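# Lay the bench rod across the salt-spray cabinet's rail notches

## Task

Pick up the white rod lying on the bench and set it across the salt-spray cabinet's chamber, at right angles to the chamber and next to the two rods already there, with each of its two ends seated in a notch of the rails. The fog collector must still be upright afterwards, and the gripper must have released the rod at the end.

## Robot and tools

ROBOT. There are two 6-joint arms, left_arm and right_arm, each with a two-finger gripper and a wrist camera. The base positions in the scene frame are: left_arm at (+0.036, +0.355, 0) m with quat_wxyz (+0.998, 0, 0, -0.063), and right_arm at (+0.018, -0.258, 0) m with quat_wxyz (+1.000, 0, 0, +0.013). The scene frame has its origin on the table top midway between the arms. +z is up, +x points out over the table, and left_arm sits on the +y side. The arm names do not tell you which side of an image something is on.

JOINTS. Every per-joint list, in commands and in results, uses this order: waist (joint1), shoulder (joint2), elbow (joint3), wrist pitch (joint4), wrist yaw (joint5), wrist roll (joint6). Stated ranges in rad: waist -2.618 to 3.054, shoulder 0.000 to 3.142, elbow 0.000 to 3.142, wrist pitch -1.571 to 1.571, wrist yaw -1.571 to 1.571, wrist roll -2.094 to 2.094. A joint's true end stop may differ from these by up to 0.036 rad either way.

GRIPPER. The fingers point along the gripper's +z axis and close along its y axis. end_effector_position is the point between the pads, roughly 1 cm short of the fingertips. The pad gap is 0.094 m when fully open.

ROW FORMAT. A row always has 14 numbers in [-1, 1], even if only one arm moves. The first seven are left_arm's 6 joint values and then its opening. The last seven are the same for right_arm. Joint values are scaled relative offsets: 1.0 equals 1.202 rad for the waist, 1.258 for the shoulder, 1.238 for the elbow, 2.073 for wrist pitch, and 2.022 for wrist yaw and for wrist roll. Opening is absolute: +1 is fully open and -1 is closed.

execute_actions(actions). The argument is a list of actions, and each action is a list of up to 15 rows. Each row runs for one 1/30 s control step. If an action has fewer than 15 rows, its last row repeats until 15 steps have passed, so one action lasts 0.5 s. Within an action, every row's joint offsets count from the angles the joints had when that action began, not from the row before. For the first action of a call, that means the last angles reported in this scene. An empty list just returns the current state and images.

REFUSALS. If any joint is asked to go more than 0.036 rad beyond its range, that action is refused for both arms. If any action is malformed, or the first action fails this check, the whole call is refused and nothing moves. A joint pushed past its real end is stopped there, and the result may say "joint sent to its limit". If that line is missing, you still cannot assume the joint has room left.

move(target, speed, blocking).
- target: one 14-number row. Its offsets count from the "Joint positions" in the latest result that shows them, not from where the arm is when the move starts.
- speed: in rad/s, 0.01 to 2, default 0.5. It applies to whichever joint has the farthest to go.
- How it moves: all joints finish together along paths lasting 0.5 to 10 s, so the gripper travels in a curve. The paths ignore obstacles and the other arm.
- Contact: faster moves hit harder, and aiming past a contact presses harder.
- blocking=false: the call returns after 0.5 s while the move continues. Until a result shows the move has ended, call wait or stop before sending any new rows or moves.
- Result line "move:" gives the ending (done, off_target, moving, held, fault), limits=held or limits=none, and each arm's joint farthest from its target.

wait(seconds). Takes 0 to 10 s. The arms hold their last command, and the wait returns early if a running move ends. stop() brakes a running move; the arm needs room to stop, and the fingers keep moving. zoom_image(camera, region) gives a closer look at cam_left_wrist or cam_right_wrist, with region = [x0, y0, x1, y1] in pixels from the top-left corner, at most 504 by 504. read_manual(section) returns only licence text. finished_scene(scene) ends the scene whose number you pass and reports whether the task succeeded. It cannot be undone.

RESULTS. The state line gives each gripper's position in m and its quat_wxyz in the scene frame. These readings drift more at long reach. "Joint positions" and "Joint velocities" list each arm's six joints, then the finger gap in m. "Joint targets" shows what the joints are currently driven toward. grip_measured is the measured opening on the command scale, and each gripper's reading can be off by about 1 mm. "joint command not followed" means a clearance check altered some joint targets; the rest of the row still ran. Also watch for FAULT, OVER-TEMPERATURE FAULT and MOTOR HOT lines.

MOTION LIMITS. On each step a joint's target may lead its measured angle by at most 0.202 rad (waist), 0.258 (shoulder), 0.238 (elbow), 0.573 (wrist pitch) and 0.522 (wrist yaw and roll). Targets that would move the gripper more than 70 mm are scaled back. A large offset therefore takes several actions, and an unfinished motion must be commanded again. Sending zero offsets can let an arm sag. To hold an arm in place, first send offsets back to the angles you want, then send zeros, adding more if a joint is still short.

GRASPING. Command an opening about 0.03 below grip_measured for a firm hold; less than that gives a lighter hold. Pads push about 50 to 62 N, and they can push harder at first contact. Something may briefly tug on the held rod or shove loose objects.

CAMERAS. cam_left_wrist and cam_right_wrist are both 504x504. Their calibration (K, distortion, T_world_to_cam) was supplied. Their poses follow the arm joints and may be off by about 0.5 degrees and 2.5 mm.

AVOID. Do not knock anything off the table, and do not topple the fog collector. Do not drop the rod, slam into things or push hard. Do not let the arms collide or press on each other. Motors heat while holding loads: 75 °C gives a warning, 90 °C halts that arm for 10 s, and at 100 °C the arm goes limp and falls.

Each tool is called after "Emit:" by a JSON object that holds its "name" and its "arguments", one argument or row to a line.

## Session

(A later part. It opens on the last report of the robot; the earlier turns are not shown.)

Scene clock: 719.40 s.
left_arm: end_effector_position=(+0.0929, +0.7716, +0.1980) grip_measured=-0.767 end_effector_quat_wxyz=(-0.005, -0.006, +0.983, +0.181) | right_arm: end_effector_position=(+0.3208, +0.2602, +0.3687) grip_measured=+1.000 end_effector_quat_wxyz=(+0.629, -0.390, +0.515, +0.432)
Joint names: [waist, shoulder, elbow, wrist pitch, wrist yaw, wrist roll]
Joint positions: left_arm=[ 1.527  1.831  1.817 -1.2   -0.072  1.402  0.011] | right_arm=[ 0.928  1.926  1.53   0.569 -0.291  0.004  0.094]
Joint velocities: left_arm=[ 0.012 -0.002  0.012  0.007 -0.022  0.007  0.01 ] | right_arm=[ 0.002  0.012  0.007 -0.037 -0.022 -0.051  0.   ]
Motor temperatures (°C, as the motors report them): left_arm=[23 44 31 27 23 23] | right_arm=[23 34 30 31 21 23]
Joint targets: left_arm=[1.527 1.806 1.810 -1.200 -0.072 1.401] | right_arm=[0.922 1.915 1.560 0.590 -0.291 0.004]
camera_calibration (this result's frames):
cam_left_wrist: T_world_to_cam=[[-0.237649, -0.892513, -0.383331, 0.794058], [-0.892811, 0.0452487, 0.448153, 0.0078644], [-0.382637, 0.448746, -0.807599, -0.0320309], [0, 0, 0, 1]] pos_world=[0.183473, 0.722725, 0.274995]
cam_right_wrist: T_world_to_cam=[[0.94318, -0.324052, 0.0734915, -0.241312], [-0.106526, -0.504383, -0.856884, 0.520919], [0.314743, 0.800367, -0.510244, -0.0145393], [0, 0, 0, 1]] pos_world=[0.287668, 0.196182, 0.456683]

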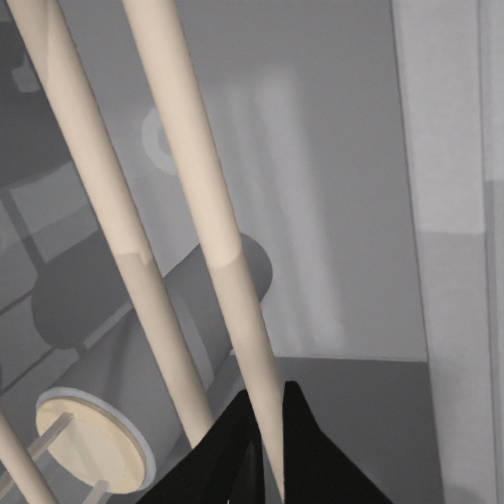

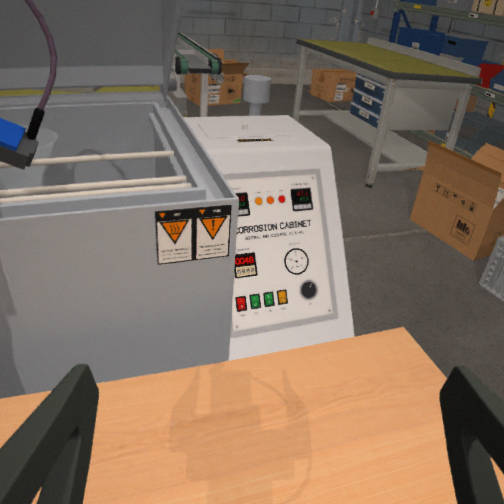

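Emit:
{"name": "execute_actions", "arguments": {
  "actions": [
    [[0,-0.02,-0.006,0,0,0,-0.755,-0.005,-0.009,0.024,0.0106,0,0,1],[0,-0.02,-0.006,0,0,0,-0.75,-0.005,-0.009,0.024,0.0106,0,0,1],[0,-0.02,-0.006,0,0,0,-0.74,-0.005,-0.009,0.024,0.0106,0,0,1],[0,-0.02,-0.006,0,0,0,-0.73,-0.005,-0.009,0.024,0.0106,0,0,1],[0,-0.02,-0.006,0,0,0,-0.72,-0.005,-0.009,0.024,0.0106,0,0,1],[0,-0.02,-0.006,0,0,0,-0.71,-0.005,-0.009,0.024,0.0106,0,0,1],[0,-0.02,-0.006,0,0,0,-0.70,-0.005,-0.009,0.024,0.0106,0,0,1],[0,-0.02,-0.006,0,0,0,-0.69,-0.005,-0.009,0.024,0.0106,0,0,1],[0,-0.02,-0.006,0,0,0,-0.68,-0.005,-0.009,0.024,0.0106,0,0,1]]
  ]
}}

Emit:
{"name": "zoom_image", "arguments": {
  "camera": "cam_left_wrist",
  "region": [140, 320, 360, 504]
}}

Scene clock: 732.13 s.
left_arm: end_effector_position=(+0.0929, +0.7716, +0.1980) grip_measured=-0.682 end_effector_quat_wxyz=(-0.005, -0.006, +0.983, +0.181) | right_arm: end_effector_position=(+0.3208, +0.2602, +0.3690) grip_measured=+1.000 end_effector_quat_wxyz=(+0.629, -0.390, +0.515, +0.432)
Joint names: [waist, shoulder, elbow, wrist pitch, wrist yaw, wrist roll]
Joint positions: left_arm=[ 1.527  1.831  1.817 -1.2   -0.072  1.402  0.015] | right_arm=[ 0.928  1.926  1.53   0.57  -0.291  0.004  0.094]
Joint velocities: left_arm=[ 0.002  0.002  0.012  0.037  0.037 -0.007 -0.001] | right_arm=[-0.002 -0.012  0.007  0.007 -0.022 -0.007  0.   ]
Motor temperatures (°C, as the motors report them): left_arm=[23 44 31 27 23 23] | right_arm=[23 34 30 31 21 23]
Joint targets: left_arm=[1.527 1.806 1.810 -1.200 -0.072 1.402] | right_arm=[0.922 1.915 1.560 0.591 -0.291 0.004]
camera_calibration (this result's frames):
cam_left_wrist: T_world_to_cam=[[-0.237649, -0.892513, -0.383331, 0.794058], [-0.892811, 0.0452487, 0.448153, 0.0078644], [-0.382637, 0.448746, -0.807599, -0.0320309], [0, 0, 0, 1]] pos_world=[0.183473, 0.722725, 0.274995]
cam_right_wrist: T_world_to_cam=[[0.943132, -0.324121, 0.0738125, -0.241404], [-0.105959, -0.503582, -0.857425, 0.520939], [0.31508, 0.800843, -0.509288, -0.0149457], [0, 0, 0, 1]] pos_world=[0.287583, 0.196061, 0.456873]

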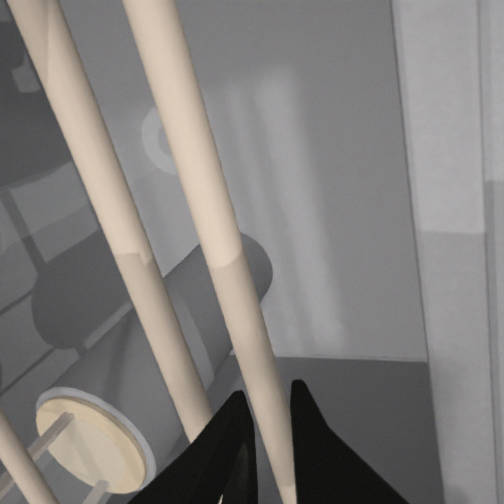

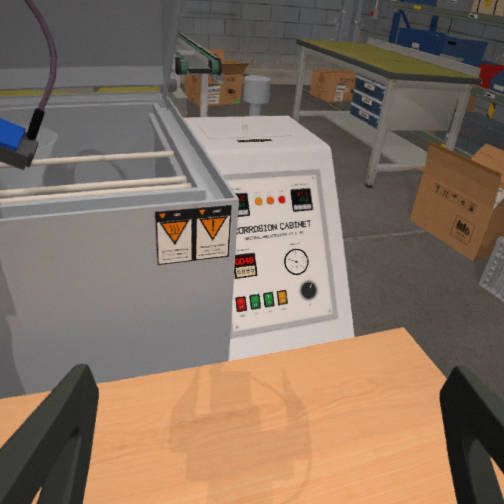

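Region (140, 320, 360, 504) of cam_left_wrist's 504x504 image, scaled by 2.291, with more detail than that image has; it fills the top 422 rows of this view, and the rest is white.

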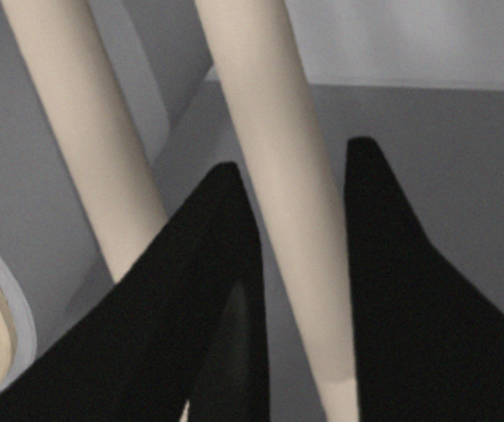

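Emit:
{"name": "move", "arguments": {
  "target": [0,-0.02,0.179,-0.102,0,0,-0.68, -0.005,-0.009,0.024,0.0106,0,0,1],
  "speed": 0.12
}}

Scene clock: 739.13 s.
left_arm: end_effector_position=(+0.0906, +0.7583, +0.2466) grip_measured=-0.682 end_effector_quat_wxyz=(-0.004, -0.006, +0.982, +0.186) | right_arm: end_effector_position=(+0.3207, +0.2601, +0.3692) grip_measured=+1.000 end_effector_quat_wxyz=(+0.630, -0.390, +0.514, +0.433)
Joint names: [waist, shoulder, elbow, wrist pitch, wrist yaw, wrist roll]
Joint positions: left_arm=[ 1.527  1.831  2.017 -1.389 -0.072  1.402  0.015] | right_arm=[ 0.928  1.926  1.53   0.571 -0.291  0.004  0.094]
Joint velocities: left_arm=[-0.007 -0.002  0.002 -0.037  0.007 -0.037  0.   ] | right_arm=[ 0.002 -0.012 -0.012 -0.051  0.022 -0.022  0.   ]
Motor temperatures (°C, as the motors report them): left_arm=[23 44 31 27 23 23] | right_arm=[23 34 30 31 21 23]
Joint targets: left_arm=[1.527 1.806 2.039 -1.411 -0.072 1.402] | right_arm=[0.922 1.915 1.560 0.592 -0.291 0.004]
move: off_target (left_arm, right_arm); limits=none; left_arm: farthest joint: the shoulder, 0.025 radians from its target (0.025 radians at the start); right_arm: farthest joint: the elbow, 0.029 radians from its target (0.029 radians at the start)
camera_calibration (this result's frames):
cam_left_wrist: T_world_to_cam=[[-0.236924, -0.888278, -0.393483, 0.799452], [-0.893647, 0.0403686, 0.446951, -0.0113074], [-0.381132, 0.457529, -0.803371, 0.00454662], [0, 0, 0, 1]] pos_world=[0.181037, 0.708512, 0.323278]
cam_right_wrist: T_world_to_cam=[[0.943099, -0.324167, 0.0740264, -0.241465], [-0.105581, -0.503048, -0.857785, 0.520952], [0.315305, 0.80116, -0.50865, -0.0152166], [0, 0, 0, 1]] pos_world=[0.287526, 0.19598, 0.457]

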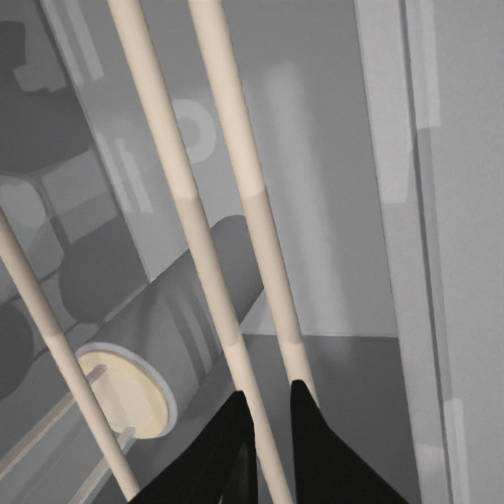

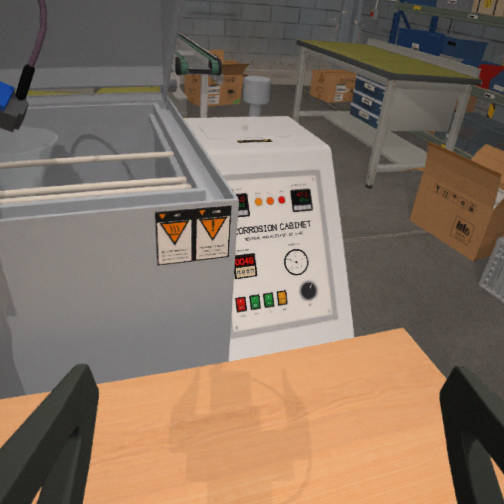

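Emit:
{"name": "move", "arguments": {
  "target": [0.135,-0.252,-0.01,0.09,0.035,0,-0.68, -0.005,-0.009,0.024,0.0106,0,0,1],
  "speed": 0.5
}}

Emit:
{"name": "move", "arguments": {
  "target": [0,-0.02,0.018,0,0,-0.69,0.0, -0.005,-0.009,0.024,0.0106,0,0,1],
  "speed": 1.2
}}

Scene clock: 751.47 s.
left_arm: end_effector_position=(+0.0365, +0.7384, +0.3888) grip_measured=-0.682 end_effector_quat_wxyz=(+0.029, -0.074, +0.906, +0.416) | right_arm: end_effector_position=(+0.3207, +0.2601, +0.3694) grip_measured=+1.000 end_effector_quat_wxyz=(+0.630, -0.390, +0.514, +0.433)
Joint names: [waist, shoulder, elbow, wrist pitch, wrist yaw, wrist roll]
Joint positions: left_arm=[ 1.683  1.524  2.017 -1.204 -0.018  1.403  0.015] | right_arm=[ 0.928  1.926  1.53   0.572 -0.291  0.004  0.094]
Joint velocities: left_arm=[-0.002 -0.007 -0.007  0.022  0.007  0.007  0.   ] | right_arm=[-0.007 -0.012 -0.002 -0.095 -0.007  0.022  0.   ]
Motor temperatures (°C, as the motors report them): left_arm=[23 43 32 27 23 23] | right_arm=[23 35 30 31 21 23]
Joint targets: left_arm=[1.689 1.514 2.005 -1.202 -0.001 1.401] | right_arm=[0.922 1.915 1.560 0.593 -0.291 0.004]
move: off_target (right_arm); limits=none; left_arm: farthest joint: the wrist yaw, 0.017 radians from its target (0.070 radians at the start); right_arm: farthest joint: the elbow, 0.029 radians from its target (0.029 radians at the start)
camera_calibration (this result's frames):
cam_left_wrist: T_world_to_cam=[[-0.0913474, -0.617287, -0.781417, 0.770332], [-0.914296, -0.258962, 0.31145, 0.152025], [-0.394611, 0.742897, -0.540728, -0.205107], [0, 0, 0, 1]] pos_world=[0.128426, 0.667258, 0.443695]
cam_right_wrist: T_world_to_cam=[[0.943066, -0.324213, 0.0742403, -0.241526], [-0.105202, -0.502514, -0.858145, 0.520965], [0.315529, 0.801477, -0.508012, -0.0154876], [0, 0, 0, 1]] pos_world=[0.287468, 0.195899, 0.457126]

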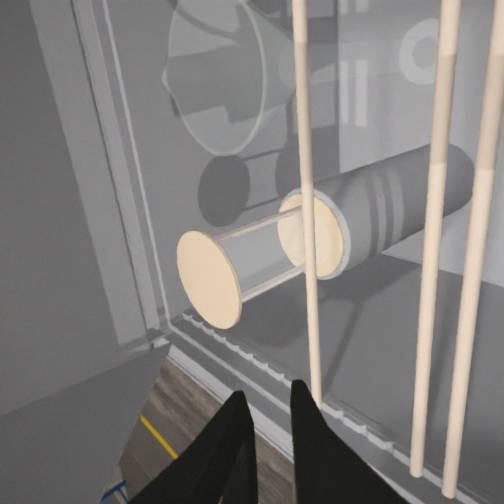

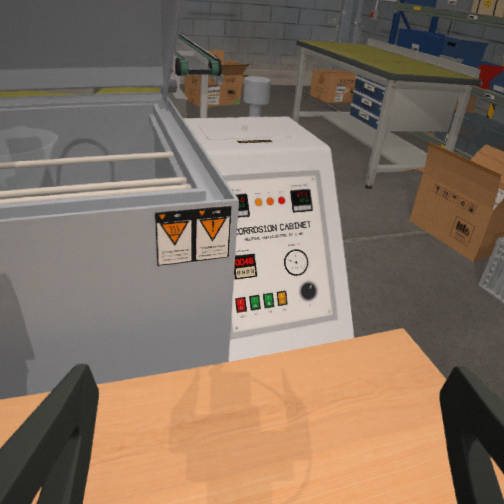

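Scene clock: 753.63 s.
left_arm: end_effector_position=(+0.0365, +0.7384, +0.3888) grip_measured=-0.002 end_effector_quat_wxyz=(-0.288, +0.636, -0.650, -0.301) | right_arm: end_effector_position=(+0.3207, +0.2601, +0.3696) grip_measured=+1.000 end_effector_quat_wxyz=(+0.630, -0.389, +0.514, +0.433)
Joint names: [waist, shoulder, elbow, wrist pitch, wrist yaw, wrist roll]
Joint positions: left_arm=[ 1.683  1.524  2.017 -1.204 -0.018  0.017  0.047] | right_arm=[ 0.928  1.926  1.53   0.573 -0.291  0.004  0.094]
Joint velocities: left_arm=[ 0.007 -0.002  0.012  0.022 -0.037  0.022  0.   ] | right_arm=[-0.007  0.002 -0.012  0.007 -0.022  0.007  0.   ]
Motor temperatures (°C, as the motors report them): left_arm=[23 43 32 28 23 23] | right_arm=[23 35 30 31 21 23]
Joint targets: left_arm=[1.683 1.499 2.039 -1.204 -0.018 0.008] | right_arm=[0.922 1.915 1.560 0.594 -0.291 0.004]
move: off_target (left_arm, right_arm); limits=none; left_arm: farthest joint: the shoulder, 0.026 radians from its target (0.026 radians at the start); right_arm: farthest joint: the elbow, 0.029 radians from its target (0.029 radians at the start)
camera_calibration (this result's frames):
cam_left_wrist: T_world_to_cam=[[0.960837, -0.139134, -0.239654, 0.168237], [-0.231185, -0.879301, -0.416393, 0.868135], [-0.152793, 0.45549, -0.877031, 0.129041], [0, 0, 0, 1]] pos_world=[0.058768, 0.727982, 0.514977]
cam_right_wrist: T_world_to_cam=[[0.943017, -0.324283, 0.0745611, -0.241617], [-0.104635, -0.501712, -0.858683, 0.520984], [0.315864, 0.801951, -0.507055, -0.015894], [0, 0, 0, 1]] pos_world=[0.287382, 0.195778, 0.457316]

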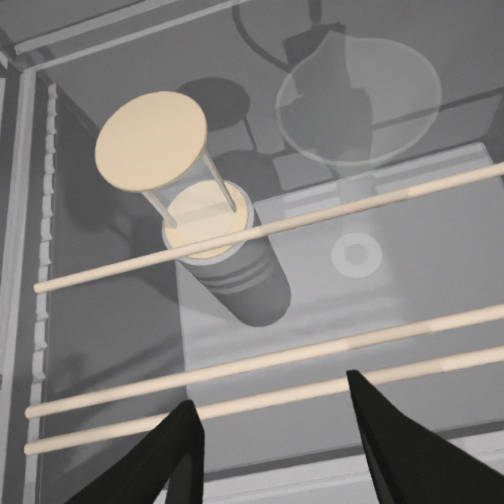

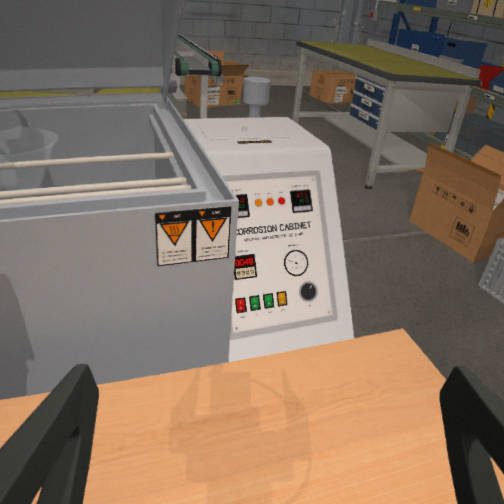

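All three −x ends are visible. Let me zoom in.

Emit:
{"name": "zoom_image", "arguments": {
  "camera": "cam_left_wrist",
  "region": [0, 260, 140, 480]
}}

Region (0, 260, 140, 480) of cam_left_wrist's 504x504 image, scaled by 2.291, with more detail than that image has; it fills the left 321 columns of this view, and the rest is white.

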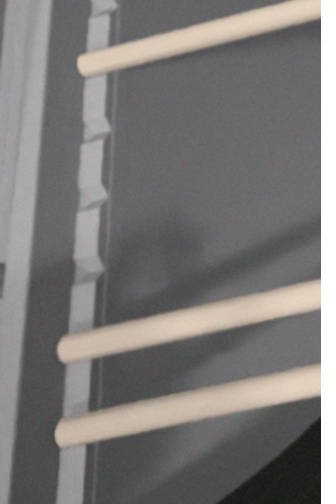

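Emit:
{"name": "zoom_image", "arguments": {
  "camera": "cam_left_wrist",
  "region": [10, 350, 90, 480]
}}

Region (10, 350, 90, 480) of cam_left_wrist's 504x504 image, scaled by 3.877, with more detail than that image has; it fills the left 310 columns of this view, and the rest is white.

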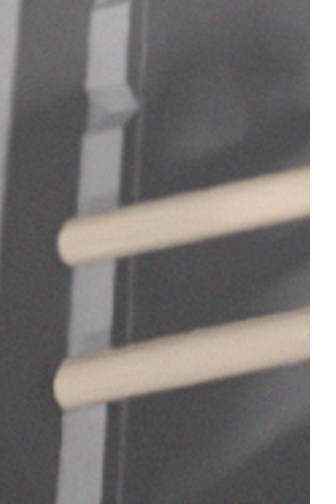

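Emit:
{"name": "zoom_image", "arguments": {
  "camera": "cam_right_wrist",
  "region": [130, 135, 230, 200]
}}

Emit:
{"name": "zoom_image", "arguments": {
  "camera": "cam_left_wrist",
  "region": [200, 20, 504, 480]
}}

Region (130, 135, 230, 200) of cam_right_wrist's 504x504 image, scaled by 5.040, with more detail than that image has; it fills the top 328 rows of this view, and the rest is white.

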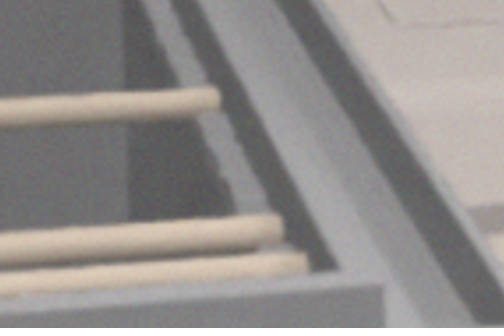

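Region (200, 20, 504, 480) of cam_left_wrist's 504x504 image, scaled by 1.096, with more detail than that image has; it fills the left 333 columns of this view, and the rest is white.

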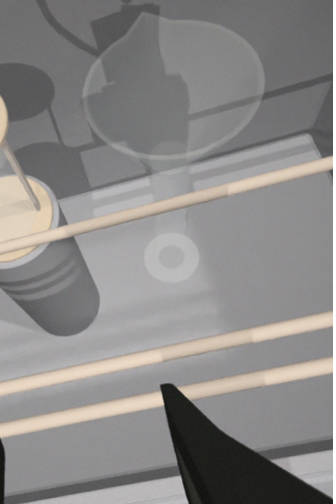

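Emit:
{"name": "move", "arguments": {
  "target": [-0.42,-0.02,0.018,0,0,0,0.0, -0.005,-0.009,0.024,0.008,0,0,1],
  "speed": 0.6
}}

Scene clock: 787.70 s.
left_arm: end_effector_position=(+0.2206, +0.6908, +0.3888) grip_measured=-0.002 end_effector_quat_wxyz=(+0.353, -0.455, +0.787, +0.220) | right_arm: end_effector_position=(+0.3207, +0.2601, +0.3696) grip_measured=+1.000 end_effector_quat_wxyz=(+0.630, -0.389, +0.514, +0.433)
Joint names: [waist, shoulder, elbow, wrist pitch, wrist yaw, wrist roll]
Joint positions: left_arm=[ 1.181  1.524  2.017 -1.204 -0.02   0.017  0.047] | right_arm=[ 0.928  1.926  1.53   0.573 -0.291  0.004  0.094]
Joint velocities: left_arm=[-0.027 -0.022 -0.002 -0.051 -0.139 -0.051  0.001] | right_arm=[ 0.022 -0.017 -0.012 -0.007  0.007 -0.022  0.   ]
Motor temperatures (°C, as the motors report them): left_arm=[23 39 32 31 23 23] | right_arm=[23 35 30 31 21 23]
Joint targets: left_arm=[1.178 1.499 2.039 -1.204 -0.018 0.017] | right_arm=[0.922 1.915 1.560 0.589 -0.291 0.004]
move: off_target (left_arm, right_arm); limits=none; left_arm: farthest joint: the shoulder, 0.026 radians from its target (0.026 radians at the start); right_arm: farthest joint: the elbow, 0.029 radians from its target (0.029 radians at the start)
camera_calibration (this result's frames):
cam_left_wrist: T_world_to_cam=[[0.776002, -0.583146, -0.240336, 0.332456], [-0.625106, -0.66029, -0.416245, 0.804366], [0.0840398, 0.473242, -0.876914, 0.114321], [0, 0, 0, 1]] pos_world=[0.23522, 0.670883, 0.514964]
cam_right_wrist: T_world_to_cam=[[0.943017, -0.324283, 0.0745611, -0.241617], [-0.104635, -0.501712, -0.858683, 0.520984], [0.315864, 0.801951, -0.507055, -0.015894], [0, 0, 0, 1]] pos_world=[0.287382, 0.195778, 0.457316]

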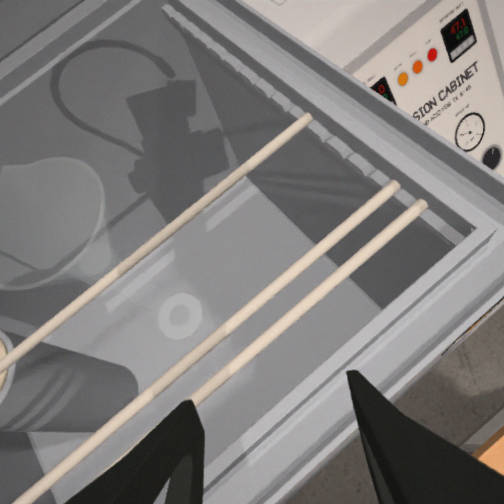

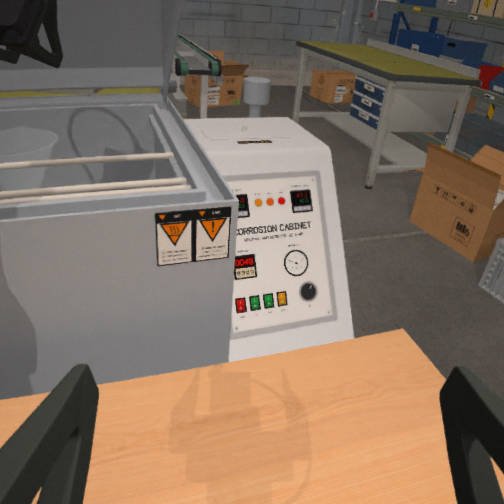

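Emit:
{"name": "zoom_image", "arguments": {
  "camera": "cam_left_wrist",
  "region": [290, 100, 470, 240]
}}

Region (290, 100, 470, 240) of cam_left_wrist's 504x504 image, scaled by 2.800, with more detail than that image has.

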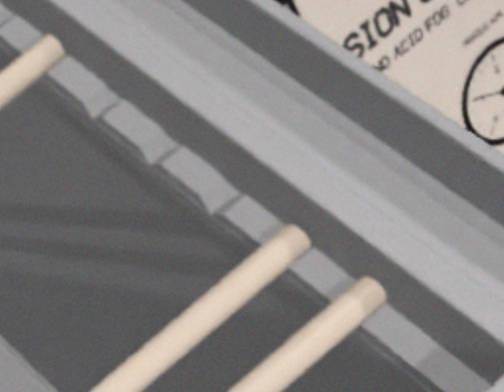

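Emit:
{"name": "finished_scene", "arguments": {
  "scene": 2
}}

The scene is finished: the task was done.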